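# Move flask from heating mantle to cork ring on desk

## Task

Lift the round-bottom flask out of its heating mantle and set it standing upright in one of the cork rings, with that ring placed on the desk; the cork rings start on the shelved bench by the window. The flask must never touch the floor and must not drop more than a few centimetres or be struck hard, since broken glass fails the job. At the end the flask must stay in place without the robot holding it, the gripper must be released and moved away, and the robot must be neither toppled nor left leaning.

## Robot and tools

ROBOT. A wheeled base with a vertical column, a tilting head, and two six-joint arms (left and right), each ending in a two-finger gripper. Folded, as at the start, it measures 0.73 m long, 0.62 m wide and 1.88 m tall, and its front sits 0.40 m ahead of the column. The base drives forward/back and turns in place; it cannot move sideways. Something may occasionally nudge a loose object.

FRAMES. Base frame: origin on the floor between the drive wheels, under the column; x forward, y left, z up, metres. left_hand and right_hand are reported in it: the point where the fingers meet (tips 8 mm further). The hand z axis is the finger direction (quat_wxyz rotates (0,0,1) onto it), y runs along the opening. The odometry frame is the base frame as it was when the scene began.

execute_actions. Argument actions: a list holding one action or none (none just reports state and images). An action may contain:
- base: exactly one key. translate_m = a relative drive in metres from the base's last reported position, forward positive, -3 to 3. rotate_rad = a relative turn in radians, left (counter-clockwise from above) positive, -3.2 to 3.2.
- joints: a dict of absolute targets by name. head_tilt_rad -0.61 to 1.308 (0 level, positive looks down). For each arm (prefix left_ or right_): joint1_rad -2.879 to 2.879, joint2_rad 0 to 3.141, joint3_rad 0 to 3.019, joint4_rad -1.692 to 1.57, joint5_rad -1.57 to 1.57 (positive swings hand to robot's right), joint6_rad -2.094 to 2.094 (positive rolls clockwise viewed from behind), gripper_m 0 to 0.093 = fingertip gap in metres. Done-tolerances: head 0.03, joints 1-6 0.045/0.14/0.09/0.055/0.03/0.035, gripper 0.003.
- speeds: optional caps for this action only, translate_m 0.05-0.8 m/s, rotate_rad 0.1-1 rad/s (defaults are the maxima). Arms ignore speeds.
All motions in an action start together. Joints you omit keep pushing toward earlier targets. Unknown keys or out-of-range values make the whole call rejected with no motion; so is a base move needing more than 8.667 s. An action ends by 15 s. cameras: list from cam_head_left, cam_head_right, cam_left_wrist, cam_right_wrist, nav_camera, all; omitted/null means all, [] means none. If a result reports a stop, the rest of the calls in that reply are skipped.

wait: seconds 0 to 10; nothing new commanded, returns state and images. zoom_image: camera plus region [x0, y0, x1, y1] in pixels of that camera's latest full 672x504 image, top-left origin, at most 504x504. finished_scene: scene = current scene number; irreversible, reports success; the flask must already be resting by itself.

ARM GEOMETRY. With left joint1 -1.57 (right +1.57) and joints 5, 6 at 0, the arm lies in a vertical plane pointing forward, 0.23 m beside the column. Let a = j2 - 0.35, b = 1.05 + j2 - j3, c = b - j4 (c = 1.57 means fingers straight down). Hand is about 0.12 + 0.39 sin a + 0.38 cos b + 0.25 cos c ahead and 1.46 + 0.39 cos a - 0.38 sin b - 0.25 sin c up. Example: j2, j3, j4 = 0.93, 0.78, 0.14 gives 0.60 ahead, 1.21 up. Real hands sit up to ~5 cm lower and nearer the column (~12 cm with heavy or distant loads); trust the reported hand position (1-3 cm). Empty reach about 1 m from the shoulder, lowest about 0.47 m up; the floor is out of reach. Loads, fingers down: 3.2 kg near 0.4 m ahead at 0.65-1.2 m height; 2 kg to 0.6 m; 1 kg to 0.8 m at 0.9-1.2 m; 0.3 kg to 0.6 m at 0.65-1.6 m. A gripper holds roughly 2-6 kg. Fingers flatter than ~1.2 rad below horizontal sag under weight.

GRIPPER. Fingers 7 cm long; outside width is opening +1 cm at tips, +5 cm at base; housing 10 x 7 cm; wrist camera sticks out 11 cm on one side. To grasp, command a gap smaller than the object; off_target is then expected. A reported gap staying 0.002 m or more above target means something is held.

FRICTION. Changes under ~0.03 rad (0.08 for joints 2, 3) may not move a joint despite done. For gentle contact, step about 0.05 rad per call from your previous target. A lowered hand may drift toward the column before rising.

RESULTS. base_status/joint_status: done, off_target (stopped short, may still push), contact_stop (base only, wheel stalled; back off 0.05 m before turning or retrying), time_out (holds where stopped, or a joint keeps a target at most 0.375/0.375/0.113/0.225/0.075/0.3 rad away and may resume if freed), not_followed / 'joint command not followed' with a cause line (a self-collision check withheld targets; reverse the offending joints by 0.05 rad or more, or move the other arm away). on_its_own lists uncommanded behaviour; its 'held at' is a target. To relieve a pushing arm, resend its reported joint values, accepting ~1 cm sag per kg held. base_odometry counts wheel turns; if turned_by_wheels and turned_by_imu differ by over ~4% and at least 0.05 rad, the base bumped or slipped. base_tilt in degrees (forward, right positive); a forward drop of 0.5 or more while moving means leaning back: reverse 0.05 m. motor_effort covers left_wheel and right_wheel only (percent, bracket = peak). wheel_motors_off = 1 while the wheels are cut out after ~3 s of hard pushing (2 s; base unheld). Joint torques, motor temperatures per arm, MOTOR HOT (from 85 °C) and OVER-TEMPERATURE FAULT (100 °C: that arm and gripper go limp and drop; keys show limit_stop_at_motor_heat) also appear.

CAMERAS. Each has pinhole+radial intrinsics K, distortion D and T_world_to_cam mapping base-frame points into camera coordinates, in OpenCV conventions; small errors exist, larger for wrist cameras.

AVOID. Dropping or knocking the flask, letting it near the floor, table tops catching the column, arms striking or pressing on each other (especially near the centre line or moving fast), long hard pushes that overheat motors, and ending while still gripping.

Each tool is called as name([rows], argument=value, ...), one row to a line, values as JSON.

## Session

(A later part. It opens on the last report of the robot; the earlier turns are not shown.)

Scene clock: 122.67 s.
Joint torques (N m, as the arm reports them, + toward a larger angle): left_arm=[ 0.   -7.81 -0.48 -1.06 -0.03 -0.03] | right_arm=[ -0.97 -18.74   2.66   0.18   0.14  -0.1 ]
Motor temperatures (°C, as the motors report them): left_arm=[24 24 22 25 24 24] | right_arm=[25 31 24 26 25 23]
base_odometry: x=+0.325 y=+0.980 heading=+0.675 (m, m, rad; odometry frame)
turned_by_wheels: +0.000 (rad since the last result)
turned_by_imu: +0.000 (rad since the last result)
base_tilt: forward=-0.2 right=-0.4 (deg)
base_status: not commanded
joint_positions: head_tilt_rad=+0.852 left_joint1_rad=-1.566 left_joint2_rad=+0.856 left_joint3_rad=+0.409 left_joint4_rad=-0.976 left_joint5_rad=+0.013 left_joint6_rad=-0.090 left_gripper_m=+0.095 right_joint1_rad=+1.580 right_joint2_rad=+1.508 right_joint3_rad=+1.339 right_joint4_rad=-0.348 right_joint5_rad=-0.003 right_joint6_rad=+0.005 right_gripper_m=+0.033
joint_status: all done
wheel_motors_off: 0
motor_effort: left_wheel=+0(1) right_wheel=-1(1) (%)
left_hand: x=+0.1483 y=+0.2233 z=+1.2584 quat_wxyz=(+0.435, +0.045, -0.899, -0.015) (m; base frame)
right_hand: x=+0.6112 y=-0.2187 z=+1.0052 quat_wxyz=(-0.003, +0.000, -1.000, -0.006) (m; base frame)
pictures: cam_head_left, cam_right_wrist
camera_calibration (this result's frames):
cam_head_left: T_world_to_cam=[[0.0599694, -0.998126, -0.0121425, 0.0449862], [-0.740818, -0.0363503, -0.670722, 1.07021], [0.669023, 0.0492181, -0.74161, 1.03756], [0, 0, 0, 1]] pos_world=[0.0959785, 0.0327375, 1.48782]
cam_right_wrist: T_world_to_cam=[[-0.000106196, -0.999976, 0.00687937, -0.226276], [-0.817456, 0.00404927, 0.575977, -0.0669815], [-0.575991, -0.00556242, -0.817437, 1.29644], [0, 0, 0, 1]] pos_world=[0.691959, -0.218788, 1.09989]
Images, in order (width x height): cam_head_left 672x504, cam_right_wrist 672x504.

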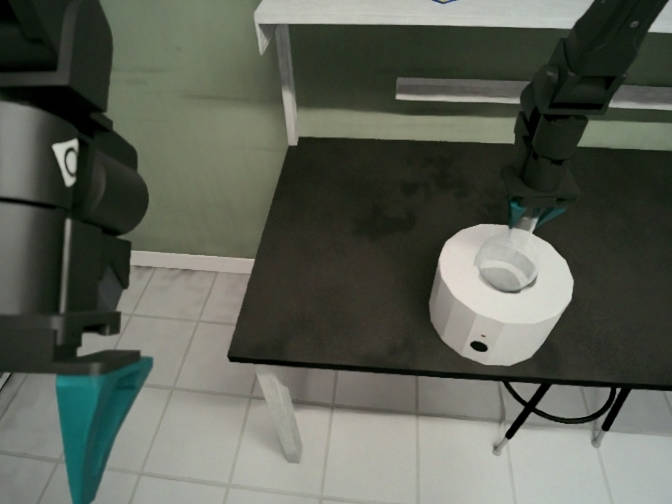

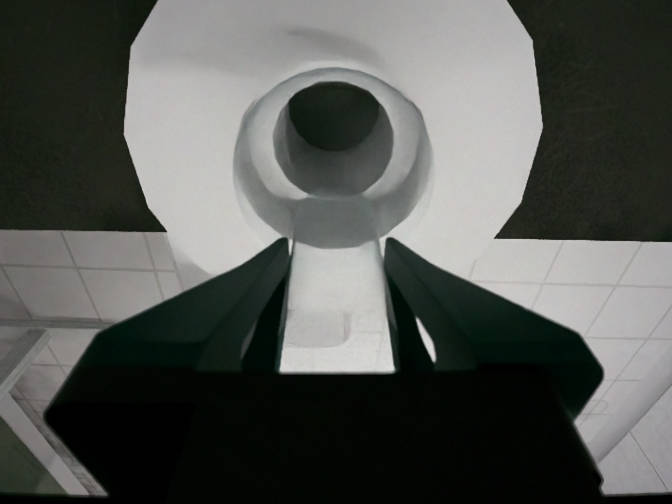

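execute_actions([
  {"joints":{"right_joint2_rad":1.36,"right_joint3_rad":1.3,"right_joint4_rad":-0.45}},
], cameras=[])

execute_actions([
  {"joints":{"right_joint2_rad":1.2,"right_joint3_rad":1.25,"right_joint4_rad":-0.57}},
], cameras=["cam_head_left"])

execute_actions([
  {"base":{"rotate_rad":-0.04},"joints":{"right_joint2_rad":1.05,"right_joint3_rad":1.17,"right_joint4_rad":-0.64}},
], cameras=[])

execute_actions([
  {"base":{"translate_m":-1.19},"joints":{"head_tilt_rad":0.7},"speeds":{"translate_m":0.5}},
], cameras=[])

execute_actions([
  {"base":{"rotate_rad":1.5},"speeds":{"rotate_rad":0.6}},
], cameras=["cam_head_left","cam_head_right","cam_right_wrist"])

Scene clock: 131.03 s.
Joint torques (N m, as the arm reports them, + toward a larger angle): left_arm=[-0.13 -8.42 -0.38 -1.   -0.04 -0.01] | right_arm=[ -1.02 -17.41   3.82   0.37   0.12  -0.1 ]
Motor temperatures (°C, as the motors report them): left_arm=[24 24 22 25 24 24] | right_arm=[25 31 23 26 25 23]
base_odometry: x=+0.325 y=+0.980 heading=+0.675 (m, m, rad; odometry frame)
turned_by_wheels: +0.000 (rad since the last result)
turned_by_imu: -0.001 (rad since the last result)
base_tilt: forward=-0.1 right=-0.4 (deg)
base_status: not commanded
joint_positions: head_tilt_rad=+0.852 left_joint1_rad=-1.566 left_joint2_rad=+0.856 left_joint3_rad=+0.409 left_joint4_rad=-0.976 left_joint5_rad=+0.013 left_joint6_rad=-0.090 left_gripper_m=+0.095 right_joint1_rad=+1.580 right_joint2_rad=+1.371 right_joint3_rad=+1.303 right_joint4_rad=-0.443 right_joint5_rad=-0.002 right_joint6_rad=+0.005 right_gripper_m=+0.033
joint_status: all done
wheel_motors_off: 0
motor_effort: left_wheel=+2(3) right_wheel=-1(1) (%)
left_hand: x=+0.1483 y=+0.2233 z=+1.2584 quat_wxyz=(+0.435, +0.045, -0.899, -0.015) (m; base frame)
right_hand: x=+0.6238 y=-0.2192 z=+1.0670 quat_wxyz=(-0.006, +0.000, -1.000, -0.005) (m; base frame)
pictures: none
No camera images: the call's "cameras" was empty. Leave "cameras" out to get every camera's image.

Scene clock: 132.23 s.
Joint torques (N m, as the arm reports them, + toward a larger angle): left_arm=[ 0.13 -7.92 -0.43 -0.97 -0.04 -0.04] | right_arm=[ -1.08 -16.8    5.49   0.64   0.13  -0.09]
Motor temperatures (°C, as the motors report them): left_arm=[24 24 22 25 24 24] | right_arm=[25 31 23 26 25 23]
base_odometry: x=+0.325 y=+0.980 heading=+0.675 (m, m, rad; odometry frame)
turned_by_wheels: +0.000 (rad since the last result)
turned_by_imu: +0.000 (rad since the last result)
base_tilt: forward=-0.2 right=-0.4 (deg)
base_status: not commanded
joint_positions: head_tilt_rad=+0.852 left_joint1_rad=-1.566 left_joint2_rad=+0.856 left_joint3_rad=+0.409 left_joint4_rad=-0.976 left_joint5_rad=+0.013 left_joint6_rad=-0.090 left_gripper_m=+0.095 right_joint1_rad=+1.580 right_joint2_rad=+1.208 right_joint3_rad=+1.240 right_joint4_rad=-0.570 right_joint5_rad=-0.002 right_joint6_rad=+0.005 right_gripper_m=+0.033
joint_status: all done
wheel_motors_off: 0
motor_effort: left_wheel=+4(4) right_wheel=-1(1) (%)
left_hand: x=+0.1483 y=+0.2233 z=+1.2584 quat_wxyz=(+0.435, +0.045, -0.899, -0.015) (m; base frame)
right_hand: x=+0.6135 y=-0.2199 z=+1.1361 quat_wxyz=(+0.008, +0.000, -1.000, -0.005) (m; base frame)
pictures: cam_head_left
camera_calibration (this result's frames):
cam_head_left: T_world_to_cam=[[0.0599694, -0.998126, -0.0121425, 0.0449862], [-0.740818, -0.0363503, -0.670722, 1.07021], [0.669024, 0.0492181, -0.74161, 1.03756], [0, 0, 0, 1]] pos_world=[0.0959785, 0.0327375, 1.48782]
Images, in order (width x height): cam_head_left 672x504.

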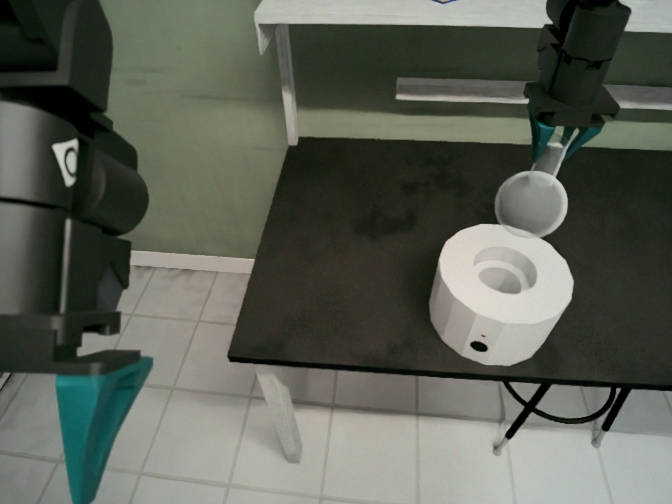

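Scene clock: 133.17 s.
Joint torques (N m, as the arm reports them, + toward a larger angle): left_arm=[-0.28 -7.85 -0.32 -0.92 -0.03 -0.01] | right_arm=[ -0.87 -15.96   6.15   0.66   0.03  -0.09]
Motor temperatures (°C, as the motors report them): left_arm=[24 24 22 25 24 24] | right_arm=[25 31 23 26 25 23]
base_odometry: x=+0.325 y=+0.980 heading=+0.637 (m, m, rad; odometry frame)
turned_by_wheels: -0.038 (rad since the last result)
turned_by_imu: -0.038 (rad since the last result)
base_tilt: forward=-0.2 right=-0.4 (deg)
base_status: done
joint_positions: head_tilt_rad=+0.852 left_joint1_rad=-1.566 left_joint2_rad=+0.856 left_joint3_rad=+0.409 left_joint4_rad=-0.976 left_joint5_rad=+0.013 left_joint6_rad=-0.090 left_gripper_m=+0.095 right_joint1_rad=+1.580 right_joint2_rad=+1.066 right_joint3_rad=+1.157 right_joint4_rad=-0.642 right_joint5_rad=+0.000 right_joint6_rad=+0.005 right_gripper_m=+0.033
joint_status: all done
wheel_motors_off: 0
motor_effort: left_wheel=+3(43) right_wheel=-1(41) (%)
left_hand: x=+0.1483 y=+0.2233 z=+1.2584 quat_wxyz=(+0.435, +0.045, -0.899, -0.015) (m; base frame)
right_hand: x=+0.5912 y=-0.2212 z=+1.1878 quat_wxyz=(+0.013, +0.000, -1.000, -0.004) (m; base frame)
pictures: none
No camera images: the call's "cameras" was empty. Leave "cameras" out to get every camera's image.

Scene clock: 137.10 s.
Joint torques (N m, as the arm reports them, + toward a larger angle): left_arm=[-0.26 -8.3  -0.2  -1.1  -0.04 -0.02] | right_arm=[ -1.06 -16.06   6.1    0.68   0.03  -0.09]
Motor temperatures (°C, as the motors report them): left_arm=[24 24 22 25 24 24] | right_arm=[25 31 24 26 25 23]
base_odometry: x=-0.632 y=+0.272 heading=+0.636 (m, m, rad; odometry frame)
turned_by_wheels: -0.001 (rad since the last result)
turned_by_imu: -0.002 (rad since the last result)
base_tilt: forward=-0.2 right=-0.4 (deg)
base_status: done
joint_positions: head_tilt_rad=+0.716 left_joint1_rad=-1.566 left_joint2_rad=+0.856 left_joint3_rad=+0.405 left_joint4_rad=-0.976 left_joint5_rad=+0.013 left_joint6_rad=-0.090 left_gripper_m=+0.095 right_joint1_rad=+1.580 right_joint2_rad=+1.066 right_joint3_rad=+1.157 right_joint4_rad=-0.642 right_joint5_rad=+0.000 right_joint6_rad=+0.005 right_gripper_m=+0.033
joint_status: all done
wheel_motors_off: 0
motor_effort: left_wheel=-1(52) right_wheel=+1(66) (%)
left_hand: x=+0.1463 y=+0.2233 z=+1.2591 quat_wxyz=(+0.436, +0.045, -0.899, -0.015) (m; base frame)
right_hand: x=+0.5912 y=-0.2212 z=+1.1878 quat_wxyz=(+0.013, +0.000, -1.000, -0.004) (m; base frame)
pictures: none
No camera images: the call's "cameras" was empty. Leave "cameras" out to get every camera's image.

Scene clock: 140.53 s.
Joint torques (N m, as the arm reports them, + toward a larger angle): left_arm=[ 0.01 -8.06 -0.21 -1.01 -0.02 -0.01] | right_arm=[ -1.   -16.01   6.14   0.67   0.03  -0.09]
Motor temperatures (°C, as the motors report them): left_arm=[24 24 22 25 24 24] | right_arm=[25 31 24 26 25 23]
base_odometry: x=-0.632 y=+0.272 heading=+2.135 (m, m, rad; odometry frame)
turned_by_wheels: +1.499 (rad since the last result)
turned_by_imu: +1.480 (rad since the last result)
base_tilt: forward=-0.2 right=-0.4 (deg)
base_status: done
joint_positions: head_tilt_rad=+0.716 left_joint1_rad=-1.566 left_joint2_rad=+0.856 left_joint3_rad=+0.405 left_joint4_rad=-0.976 left_joint5_rad=+0.013 left_joint6_rad=-0.090 left_gripper_m=+0.095 right_joint1_rad=+1.580 right_joint2_rad=+1.066 right_joint3_rad=+1.157 right_joint4_rad=-0.642 right_joint5_rad=+0.000 right_joint6_rad=+0.005 right_gripper_m=+0.033
joint_status: not commanded
wheel_motors_off: 0
motor_effort: left_wheel=-1(37) right_wheel=+3(56) (%)
left_hand: x=+0.1463 y=+0.2233 z=+1.2591 quat_wxyz=(+0.436, +0.045, -0.899, -0.015) (m; base frame)
right_hand: x=+0.5912 y=-0.2212 z=+1.1878 quat_wxyz=(+0.013, +0.000, -1.000, -0.004) (m; base frame)
pictures: cam_head_left, cam_head_right, cam_right_wrist
camera_calibration (this result's frames):
cam_head_left: T_world_to_cam=[[0.0610624, -0.998126, -0.00389232, 0.0322264], [-0.642949, -0.0363503, -0.765046, 1.21057], [0.763471, 0.0492181, -0.643964, 0.882461], [0, 0, 0, 1]] pos_world=[0.102634, 0.0327375, 1.49454]
cam_head_right: T_world_to_cam=[[0.0598223, -0.997856, -0.0265644, -0.0132255], [-0.657837, -0.0193943, -0.752911, 1.19722], [0.750781, 0.0625159, -0.657586, 0.909052], [0, 0, 0, 1]] pos_world=[0.105865, -0.0468082, 1.49883]
cam_right_wrist: T_world_to_cam=[[0.000103892, -0.999942, 0.0107451, -0.234737], [-0.797673, 0.0063974, 0.603057, -0.231804], [-0.603091, -0.00863372, -0.797626, 1.42601], [0, 0, 0, 1]] pos_world=[0.675136, -0.220929, 1.27974]
Images, in order (width x height): cam_head_left 672x504, cam_head_right 672x504, cam_right_wrist 672x504.

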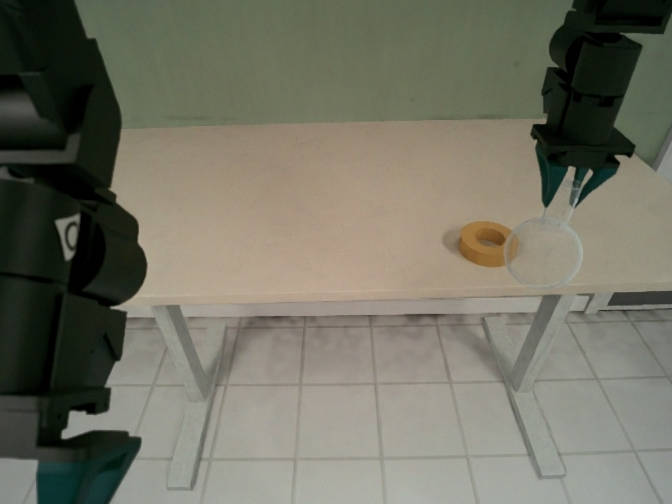

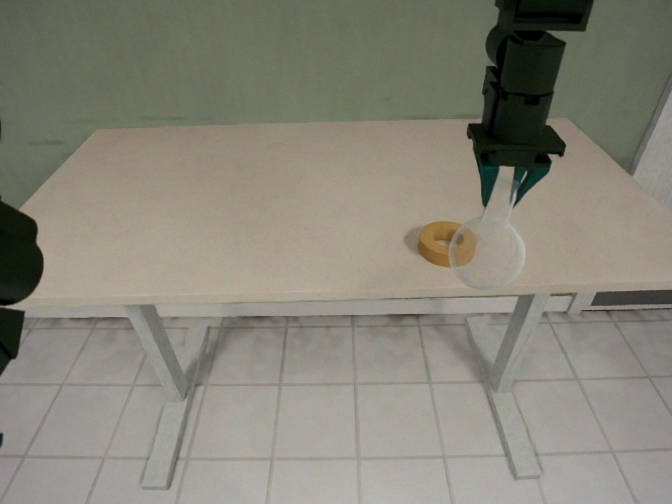

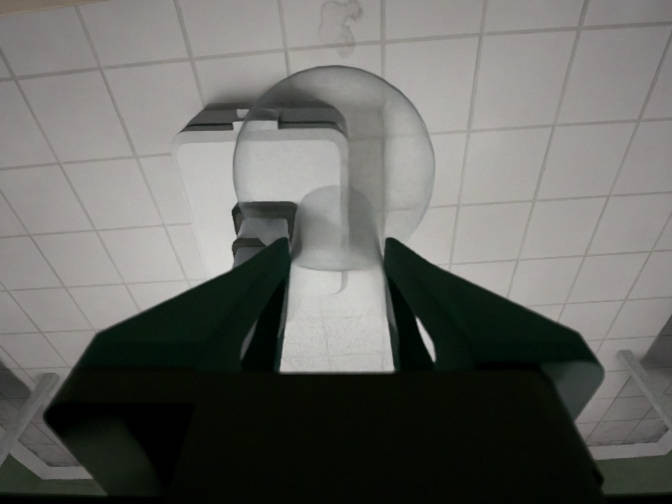

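execute_actions([
  {"base":{"translate_m":0.185},"speeds":{"translate_m":0.3},"joints":{"head_tilt_rad":0.85}},
], cameras=["cam_head_left","cam_right_wrist"])

execute_actions([
  {"joints":{"right_joint2_rad":1.18,"right_joint3_rad":1.25,"right_joint4_rad":-0.57}},
], cameras=["cam_head_left","cam_right_wrist"])

Scene clock: 146.73 s.
Joint torques (N m, as the arm reports them, + toward a larger angle): left_arm=[-0.37 -7.8  -0.36 -1.09 -0.02 -0.05] | right_arm=[ -0.91 -15.99   6.08   0.69   0.03  -0.09]
Motor temperatures (°C, as the motors report them): left_arm=[24 24 22 25 24 24] | right_arm=[25 31 24 26 25 23]
base_odometry: x=-0.731 y=+0.428 heading=+2.137 (m, m, rad; odometry frame)
turned_by_wheels: +0.001 (rad since the last result)
turned_by_imu: +0.000 (rad since the last result)
base_tilt: forward=-0.2 right=-0.4 (deg)
base_status: done
joint_positions: head_tilt_rad=+0.852 left_joint1_rad=-1.566 left_joint2_rad=+0.856 left_joint3_rad=+0.407 left_joint4_rad=-0.976 left_joint5_rad=+0.013 left_joint6_rad=-0.090 left_gripper_m=+0.095 right_joint1_rad=+1.580 right_joint2_rad=+1.066 right_joint3_rad=+1.157 right_joint4_rad=-0.642 right_joint5_rad=+0.000 right_joint6_rad=+0.005 right_gripper_m=+0.033
joint_status: all done
wheel_motors_off: 0
motor_effort: left_wheel=+0(56) right_wheel=-1(60) (%)
left_hand: x=+0.1473 y=+0.2233 z=+1.2588 quat_wxyz=(+0.435, +0.045, -0.899, -0.015) (m; base frame)
right_hand: x=+0.5912 y=-0.2212 z=+1.1878 quat_wxyz=(+0.013, +0.000, -1.000, -0.004) (m; base frame)
pictures: cam_head_left, cam_right_wrist
camera_calibration (this result's frames):
cam_head_left: T_world_to_cam=[[0.0599736, -0.998126, -0.0121217, 0.044954], [-0.740585, -0.0363503, -0.670978, 1.07059], [0.669281, 0.0492181, -0.741378, 1.03719], [0, 0, 0, 1]] pos_world=[0.0959966, 0.0327375, 1.48784]
cam_right_wrist: T_world_to_cam=[[0.000103892, -0.999942, 0.0107451, -0.234737], [-0.797673, 0.0063974, 0.603057, -0.231804], [-0.603091, -0.00863372, -0.797626, 1.42601], [0, 0, 0, 1]] pos_world=[0.675136, -0.220929, 1.27974]
Images, in order (width x height): cam_head_left 672x504, cam_right_wrist 672x504.

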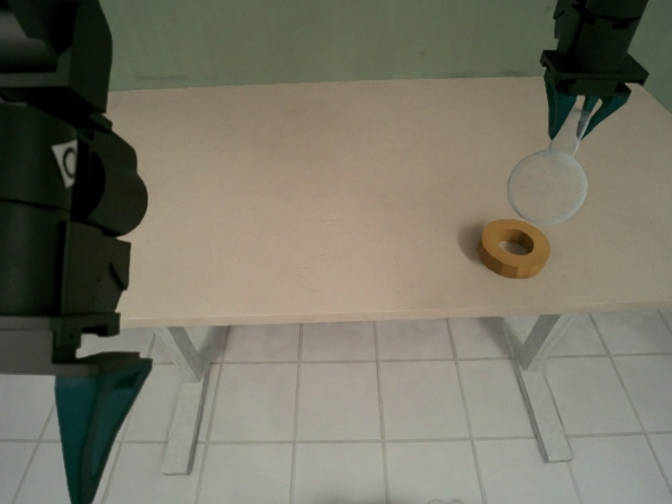

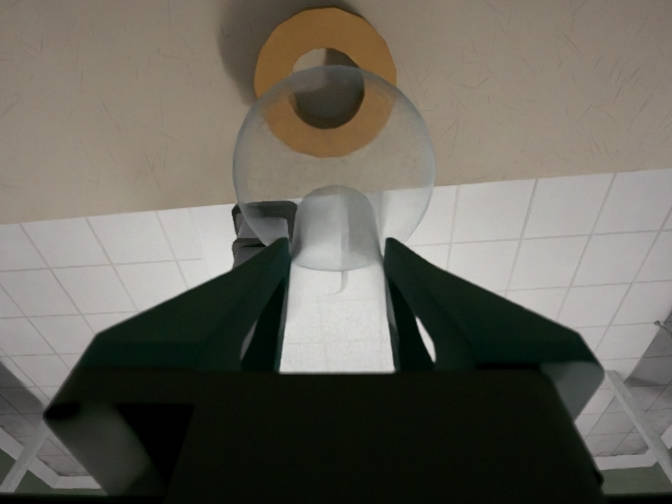

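Scene clock: 147.70 s.
Joint torques (N m, as the arm reports them, + toward a larger angle): left_arm=[-0.28 -8.12 -0.31 -1.02 -0.03  0.01] | right_arm=[ -1.   -16.01   6.62   0.77   0.03  -0.1 ]
Motor temperatures (°C, as the motors report them): left_arm=[24 24 22 25 24 24] | right_arm=[25 31 24 26 25 23]
base_odometry: x=-0.731 y=+0.428 heading=+2.137 (m, m, rad; odometry frame)
turned_by_wheels: +0.000 (rad since the last result)
turned_by_imu: +0.000 (rad since the last result)
base_tilt: forward=-0.2 right=-0.4 (deg)
base_status: not commanded
joint_positions: head_tilt_rad=+0.852 left_joint1_rad=-1.566 left_joint2_rad=+0.856 left_joint3_rad=+0.407 left_joint4_rad=-0.976 left_joint5_rad=+0.013 left_joint6_rad=-0.090 left_gripper_m=+0.095 right_joint1_rad=+1.580 right_joint2_rad=+1.178 right_joint3_rad=+1.228 right_joint4_rad=-0.572 right_joint5_rad=+0.000 right_joint6_rad=+0.005 right_gripper_m=+0.033
joint_status: all done
wheel_motors_off: 0
motor_effort: left_wheel=+1(4) right_wheel=-2(3) (%)
left_hand: x=+0.1473 y=+0.2233 z=+1.2588 quat_wxyz=(+0.435, +0.045, -0.899, -0.015) (m; base frame)
right_hand: x=+0.6159 y=-0.2208 z=+1.1485 quat_wxyz=(-0.001, +0.000, -1.000, -0.004) (m; base frame)
pictures: cam_head_left, cam_right_wrist
camera_calibration (this result's frames):
cam_head_left: T_world_to_cam=[[0.0599736, -0.998126, -0.0121217, 0.044954], [-0.740585, -0.0363503, -0.670979, 1.07059], [0.669281, 0.0492181, -0.741378, 1.03719], [0, 0, 0, 1]] pos_world=[0.0959966, 0.0327375, 1.48784]
cam_right_wrist: T_world_to_cam=[[-0.000411217, -0.999944, 0.0106174, -0.233449], [-0.814374, 0.00649659, 0.580303, -0.151995], [-0.58034, -0.00840795, -0.814331, 1.41477], [0, 0, 0, 1]] pos_world=[0.697169, -0.220553, 1.24277]
Images, in order (width x height): cam_head_left 672x504, cam_right_wrist 672x504.

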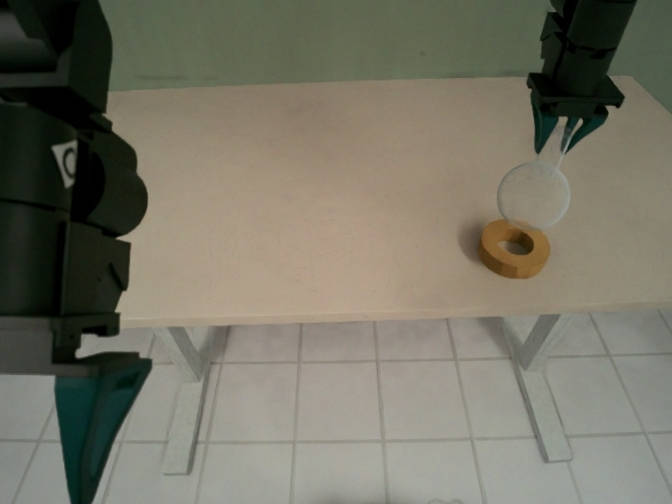

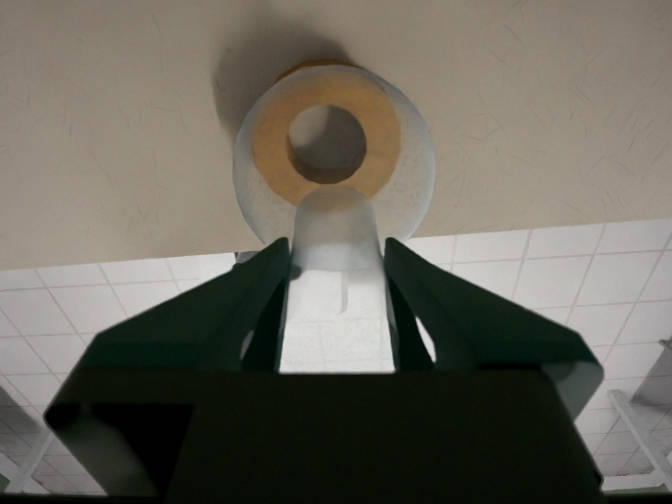

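execute_actions([
  {"base":{"translate_m":-0.012}},
], cameras=[])

execute_actions([
  {"base":{"rotate_rad":0.011},"joints":{"right_joint2_rad":1.24,"right_joint4_rad":-0.51}},
], cameras=["cam_head_left","cam_right_wrist"])

Scene clock: 152.33 s.
Joint torques (N m, as the arm reports them, + toward a larger angle): left_arm=[-0.34 -8.4  -0.12 -0.98 -0.04 -0.02] | right_arm=[ -1.04 -15.79   6.51   0.75   0.03  -0.09]
Motor temperatures (°C, as the motors report them): left_arm=[24 24 22 25 24 24] | right_arm=[25 31 24 26 25 23]
base_odometry: x=-0.725 y=+0.418 heading=+2.136 (m, m, rad; odometry frame)
turned_by_wheels: +0.000 (rad since the last result)
turned_by_imu: -0.001 (rad since the last result)
base_tilt: forward=-0.2 right=-0.4 (deg)
base_status: done
joint_positions: head_tilt_rad=+0.852 left_joint1_rad=-1.566 left_joint2_rad=+0.856 left_joint3_rad=+0.403 left_joint4_rad=-0.976 left_joint5_rad=+0.013 left_joint6_rad=-0.090 left_gripper_m=+0.095 right_joint1_rad=+1.580 right_joint2_rad=+1.178 right_joint3_rad=+1.228 right_joint4_rad=-0.572 right_joint5_rad=+0.000 right_joint6_rad=+0.005 right_gripper_m=+0.033
joint_status: not commanded
wheel_motors_off: 0
motor_effort: left_wheel=+0(31) right_wheel=+0(36) (%)
left_hand: x=+0.1452 y=+0.2233 z=+1.2594 quat_wxyz=(+0.437, +0.045, -0.898, -0.015) (m; base frame)
right_hand: x=+0.6161 y=-0.2208 z=+1.1486 quat_wxyz=(-0.001, +0.000, -1.000, -0.004) (m; base frame)
pictures: none
No camera images: the call's "cameras" was empty. Leave "cameras" out to get every camera's image.

Scene clock: 153.17 s.
Joint torques (N m, as the arm reports them, + toward a larger angle): left_arm=[-0.31 -8.14 -0.09 -1.04 -0.04 -0.03] | right_arm=[ -1.24 -15.38   6.18   0.98   0.04  -0.09]
Motor temperatures (°C, as the motors report them): left_arm=[24 24 22 25 24 24] | right_arm=[25 31 24 26 25 23]
base_odometry: x=-0.725 y=+0.418 heading=+2.145 (m, m, rad; odometry frame)
turned_by_wheels: +0.009 (rad since the last result)
turned_by_imu: +0.008 (rad since the last result)
base_tilt: forward=-0.2 right=-0.4 (deg)
base_status: done
joint_positions: head_tilt_rad=+0.852 left_joint1_rad=-1.566 left_joint2_rad=+0.856 left_joint3_rad=+0.403 left_joint4_rad=-0.976 left_joint5_rad=+0.013 left_joint6_rad=-0.090 left_gripper_m=+0.095 right_joint1_rad=+1.580 right_joint2_rad=+1.232 right_joint3_rad=+1.228 right_joint4_rad=-0.516 right_joint5_rad=-0.001 right_joint6_rad=+0.005 right_gripper_m=+0.033
joint_status: all done
wheel_motors_off: 0
motor_effort: left_wheel=-1(46) right_wheel=+1(46) (%)
left_hand: x=+0.1455 y=+0.2233 z=+1.2593 quat_wxyz=(+0.437, +0.045, -0.898, -0.015) (m; base frame)
right_hand: x=+0.6126 y=-0.2205 z=+1.1224 quat_wxyz=(-0.002, +0.000, -1.000, -0.004) (m; base frame)
pictures: cam_head_left, cam_right_wrist
camera_calibration (this result's frames):
cam_head_left: T_world_to_cam=[[0.0599695, -0.998126, -0.0121417, 0.044985], [-0.740809, -0.0363503, -0.670732, 1.07022], [0.669033, 0.0492181, -0.741601, 1.03754], [0, 0, 0, 1]] pos_world=[0.0959792, 0.0327375, 1.48782]
cam_right_wrist: T_world_to_cam=[[-0.000456638, -0.999951, 0.00984173, -0.231962], [-0.815919, 0.00606271, 0.578134, -0.136201], [-0.578166, -0.00776605, -0.815882, 1.39221], [0, 0, 0, 1]] pos_world=[0.693693, -0.220313, 1.2169]
Images, in order (width x height): cam_head_left 672x504, cam_right_wrist 672x504.

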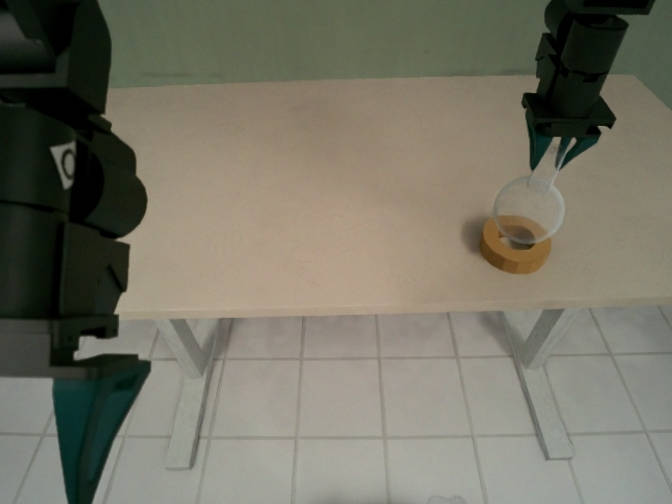

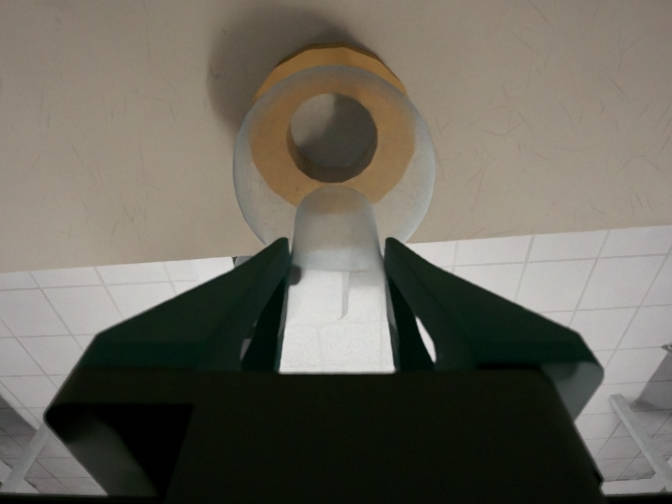

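execute_actions([
  {"joints":{"right_joint2_rad":1.28,"right_joint4_rad":-0.48}},
], cameras=["cam_head_left","cam_right_wrist"])

Scene clock: 155.90 s.
Joint torques (N m, as the arm reports them, + toward a larger angle): left_arm=[-0.45 -8.13  0.   -1.06 -0.04 -0.02] | right_arm=[ -1.03 -14.83   5.98   1.01   0.04  -0.09]
Motor temperatures (°C, as the motors report them): left_arm=[24 24 22 25 24 24] | right_arm=[25 31 25 26 25 23]
base_odometry: x=-0.725 y=+0.418 heading=+2.145 (m, m, rad; odometry frame)
turned_by_wheels: +0.000 (rad since the last result)
turned_by_imu: -0.001 (rad since the last result)
base_tilt: forward=-0.2 right=-0.4 (deg)
base_status: not commanded
joint_positions: head_tilt_rad=+0.852 left_joint1_rad=-1.566 left_joint2_rad=+0.856 left_joint3_rad=+0.403 left_joint4_rad=-0.976 left_joint5_rad=+0.013 left_joint6_rad=-0.090 left_gripper_m=+0.095 right_joint1_rad=+1.580 right_joint2_rad=+1.263 right_joint3_rad=+1.229 right_joint4_rad=-0.488 right_joint5_rad=-0.001 right_joint6_rad=+0.005 right_gripper_m=+0.033
joint_status: all done
wheel_motors_off: 0
motor_effort: left_wheel=-2(4) right_wheel=+2(2) (%)
left_hand: x=+0.1455 y=+0.2233 z=+1.2593 quat_wxyz=(+0.437, +0.045, -0.898, -0.015) (m; base frame)
right_hand: x=+0.6092 y=-0.2204 z=+1.1073 quat_wxyz=(-0.001, +0.000, -1.000, -0.004) (m; base frame)
pictures: cam_head_left, cam_right_wrist
camera_calibration (this result's frames):
cam_head_left: T_world_to_cam=[[0.0599696, -0.998126, -0.0121417, 0.044985], [-0.740809, -0.0363503, -0.670732, 1.07022], [0.669033, 0.0492181, -0.741601, 1.03754], [0, 0, 0, 1]] pos_world=[0.0959792, 0.0327375, 1.48782]
cam_right_wrist: T_world_to_cam=[[-0.000416784, -0.999951, 0.00985272, -0.231751], [-0.814594, 0.00605439, 0.58, -0.133115], [-0.580032, -0.00778423, -0.814557, 1.37753], [0, 0, 0, 1]] pos_world=[0.690483, -0.220211, 1.20157]
Images, in order (width x height): cam_head_left 672x504, cam_right_wrist 672x504.

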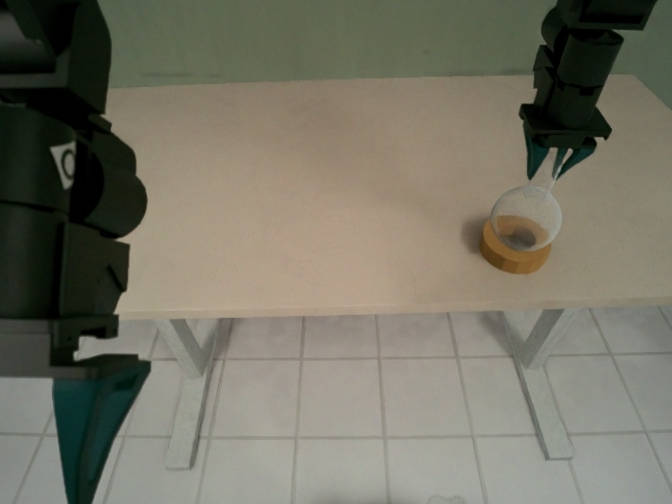

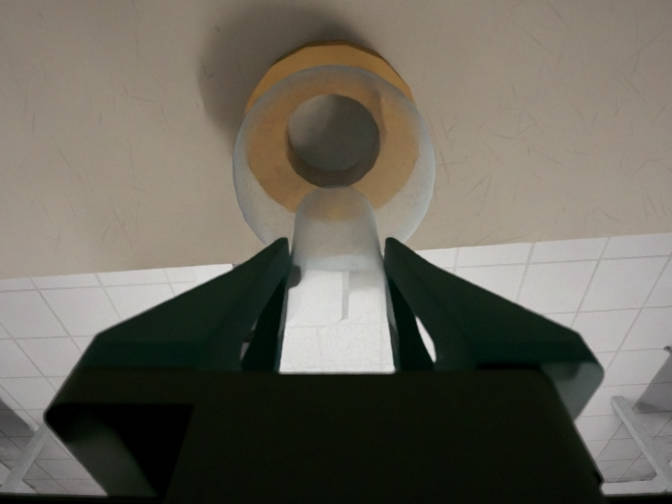

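Close to seated; release.

execute_actions([
  {"joints":{"right_gripper_m":0.08}},
], cameras=["cam_right_wrist"])

execute_actions([
  {"joints":{"right_joint2_rad":1.1,"right_joint4_rad":-0.65}},
], cameras=[])

execute_actions([
  {"base":{"translate_m":-0.4},"joints":{"head_tilt_rad":0.5}},
], cameras=["cam_head_left"])

finished_scene(scene=1)

Scene clock: 161.83 s.
Joint torques (N m, as the arm reports them, + toward a larger angle): left_arm=[-0.43 -8.28 -0.15 -0.97 -0.02 -0.02] | right_arm=[ -1.08 -14.98   6.02   1.03   0.04  -0.09]
Motor temperatures (°C, as the motors report them): left_arm=[24 24 22 25 24 24] | right_arm=[25 31 25 26 25 23]
base_odometry: x=-0.725 y=+0.418 heading=+2.145 (m, m, rad; odometry frame)
turned_by_wheels: +0.000 (rad since the last result)
turned_by_imu: -0.001 (rad since the last result)
base_tilt: forward=-0.2 right=-0.4 (deg)
base_status: not commanded
joint_positions: head_tilt_rad=+0.852 left_joint1_rad=-1.566 left_joint2_rad=+0.856 left_joint3_rad=+0.403 left_joint4_rad=-0.976 left_joint5_rad=+0.013 left_joint6_rad=-0.090 left_gripper_m=+0.095 right_joint1_rad=+1.580 right_joint2_rad=+1.263 right_joint3_rad=+1.229 right_joint4_rad=-0.488 right_joint5_rad=-0.001 right_joint6_rad=+0.005 right_gripper_m=+0.080
joint_status: all done
wheel_motors_off: 0
motor_effort: left_wheel=-1(3) right_wheel=+2(2) (%)
left_hand: x=+0.1455 y=+0.2233 z=+1.2593 quat_wxyz=(+0.437, +0.045, -0.898, -0.015) (m; base frame)
right_hand: x=+0.6092 y=-0.2204 z=+1.1073 quat_wxyz=(-0.001, +0.000, -1.000, -0.004) (m; base frame)
pictures: cam_right_wrist
camera_calibration (this result's frames):
cam_right_wrist: T_world_to_cam=[[-0.000416784, -0.999951, 0.00985272, -0.231751], [-0.814594, 0.00605439, 0.58, -0.133115], [-0.580032, -0.00778423, -0.814557, 1.37753], [0, 0, 0, 1]] pos_world=[0.690483, -0.220211, 1.20157]
Images, in order (width x height): cam_right_wrist 672x504.

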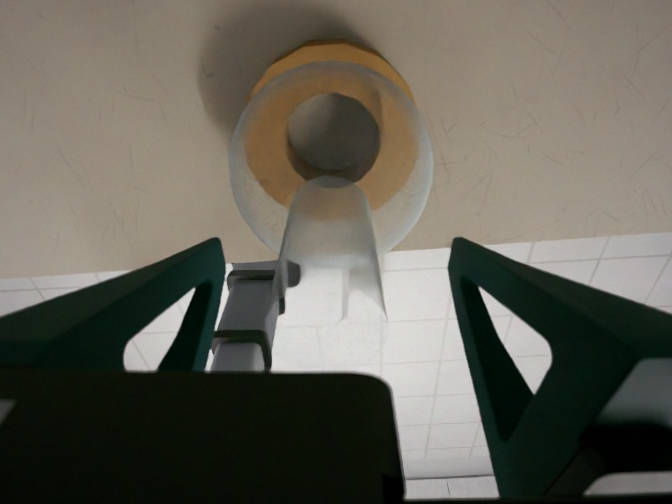

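Scene clock: 163.00 s.
Joint torques (N m, as the arm reports them, + toward a larger angle): left_arm=[-0.3  -8.15 -0.14 -1.06 -0.03 -0.03] | right_arm=[ -1.04 -14.85   7.2    0.4    0.04  -0.1 ]
Motor temperatures (°C, as the motors report them): left_arm=[24 24 22 25 24 24] | right_arm=[25 31 25 26 25 23]
base_odometry: x=-0.725 y=+0.418 heading=+2.145 (m, m, rad; odometry frame)
turned_by_wheels: +0.000 (rad since the last result)
turned_by_imu: +0.000 (rad since the last result)
base_tilt: forward=-0.2 right=-0.4 (deg)
base_status: not commanded
joint_positions: head_tilt_rad=+0.852 left_joint1_rad=-1.566 left_joint2_rad=+0.856 left_joint3_rad=+0.403 left_joint4_rad=-0.976 left_joint5_rad=+0.013 left_joint6_rad=-0.090 left_gripper_m=+0.095 right_joint1_rad=+1.580 right_joint2_rad=+1.087 right_joint3_rad=+1.229 right_joint4_rad=-0.642 right_joint5_rad=-0.001 right_joint6_rad=+0.005 right_gripper_m=+0.080
joint_status: all done
wheel_motors_off: 0
motor_effort: left_wheel=-2(2) right_wheel=+2(3) (%)
left_hand: x=+0.1455 y=+0.2233 z=+1.2593 quat_wxyz=(+0.437, +0.045, -0.898, -0.015) (m; base frame)
right_hand: x=+0.6251 y=-0.2210 z=+1.1940 quat_wxyz=(-0.012, +0.000, -1.000, -0.004) (m; base frame)
pictures: none
No camera images: the call's "cameras" was empty. Leave "cameras" out to get every camera's image.

Scene clock: 165.40 s.
Joint torques (N m, as the arm reports them, + toward a larger angle): left_arm=[-0.14 -8.06 -0.15 -1.05 -0.03 -0.02] | right_arm=[ -1.02 -14.76   7.15   0.45   0.04  -0.1 ]
Motor temperatures (°C, as the motors report them): left_arm=[24 24 22 25 24 24] | right_arm=[25 31 25 26 25 23]
base_odometry: x=-0.507 y=+0.082 heading=+2.146 (m, m, rad; odometry frame)
turned_by_wheels: +0.001 (rad since the last result)
turned_by_imu: +0.001 (rad since the last result)
base_tilt: forward=-0.2 right=-0.4 (deg)
base_status: done
joint_positions: head_tilt_rad=+0.518 left_joint1_rad=-1.566 left_joint2_rad=+0.856 left_joint3_rad=+0.404 left_joint4_rad=-0.976 left_joint5_rad=+0.013 left_joint6_rad=-0.090 left_gripper_m=+0.095 right_joint1_rad=+1.580 right_joint2_rad=+1.087 right_joint3_rad=+1.230 right_joint4_rad=-0.644 right_joint5_rad=-0.001 right_joint6_rad=+0.005 right_gripper_m=+0.080
joint_status: all done
wheel_motors_off: 0
motor_effort: left_wheel=+2(64) right_wheel=-1(54) (%)
left_hand: x=+0.1457 y=+0.2233 z=+1.2593 quat_wxyz=(+0.437, +0.045, -0.898, -0.015) (m; base frame)
right_hand: x=+0.6251 y=-0.2210 z=+1.1941 quat_wxyz=(-0.011, +0.000, -1.000, -0.004) (m; base frame)
pictures: cam_head_left
camera_calibration (this result's frames):
cam_head_left: T_world_to_cam=[[0.0606319, -0.998126, 0.00821811, 0.0135978], [-0.479565, -0.0363503, -0.876753, 1.37443], [0.875409, 0.0492181, -0.48087, 0.6257], [0, 0, 0, 1]] pos_world=[0.110561, 0.0327375, 1.50581]
Images, in order (width x height): cam_head_left 672x504.

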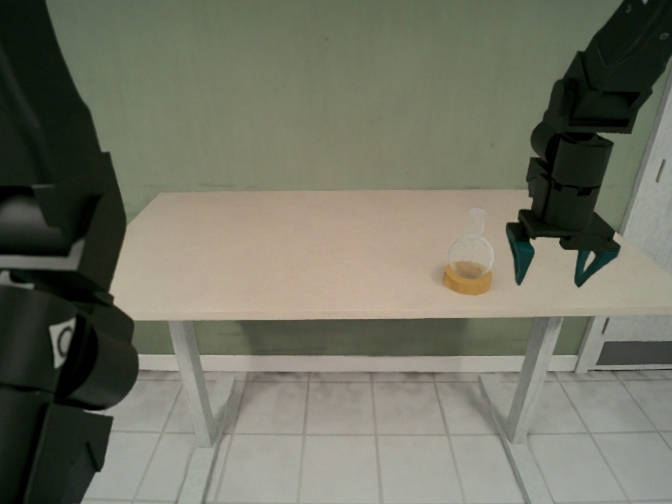

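The scene is finished: the task was done.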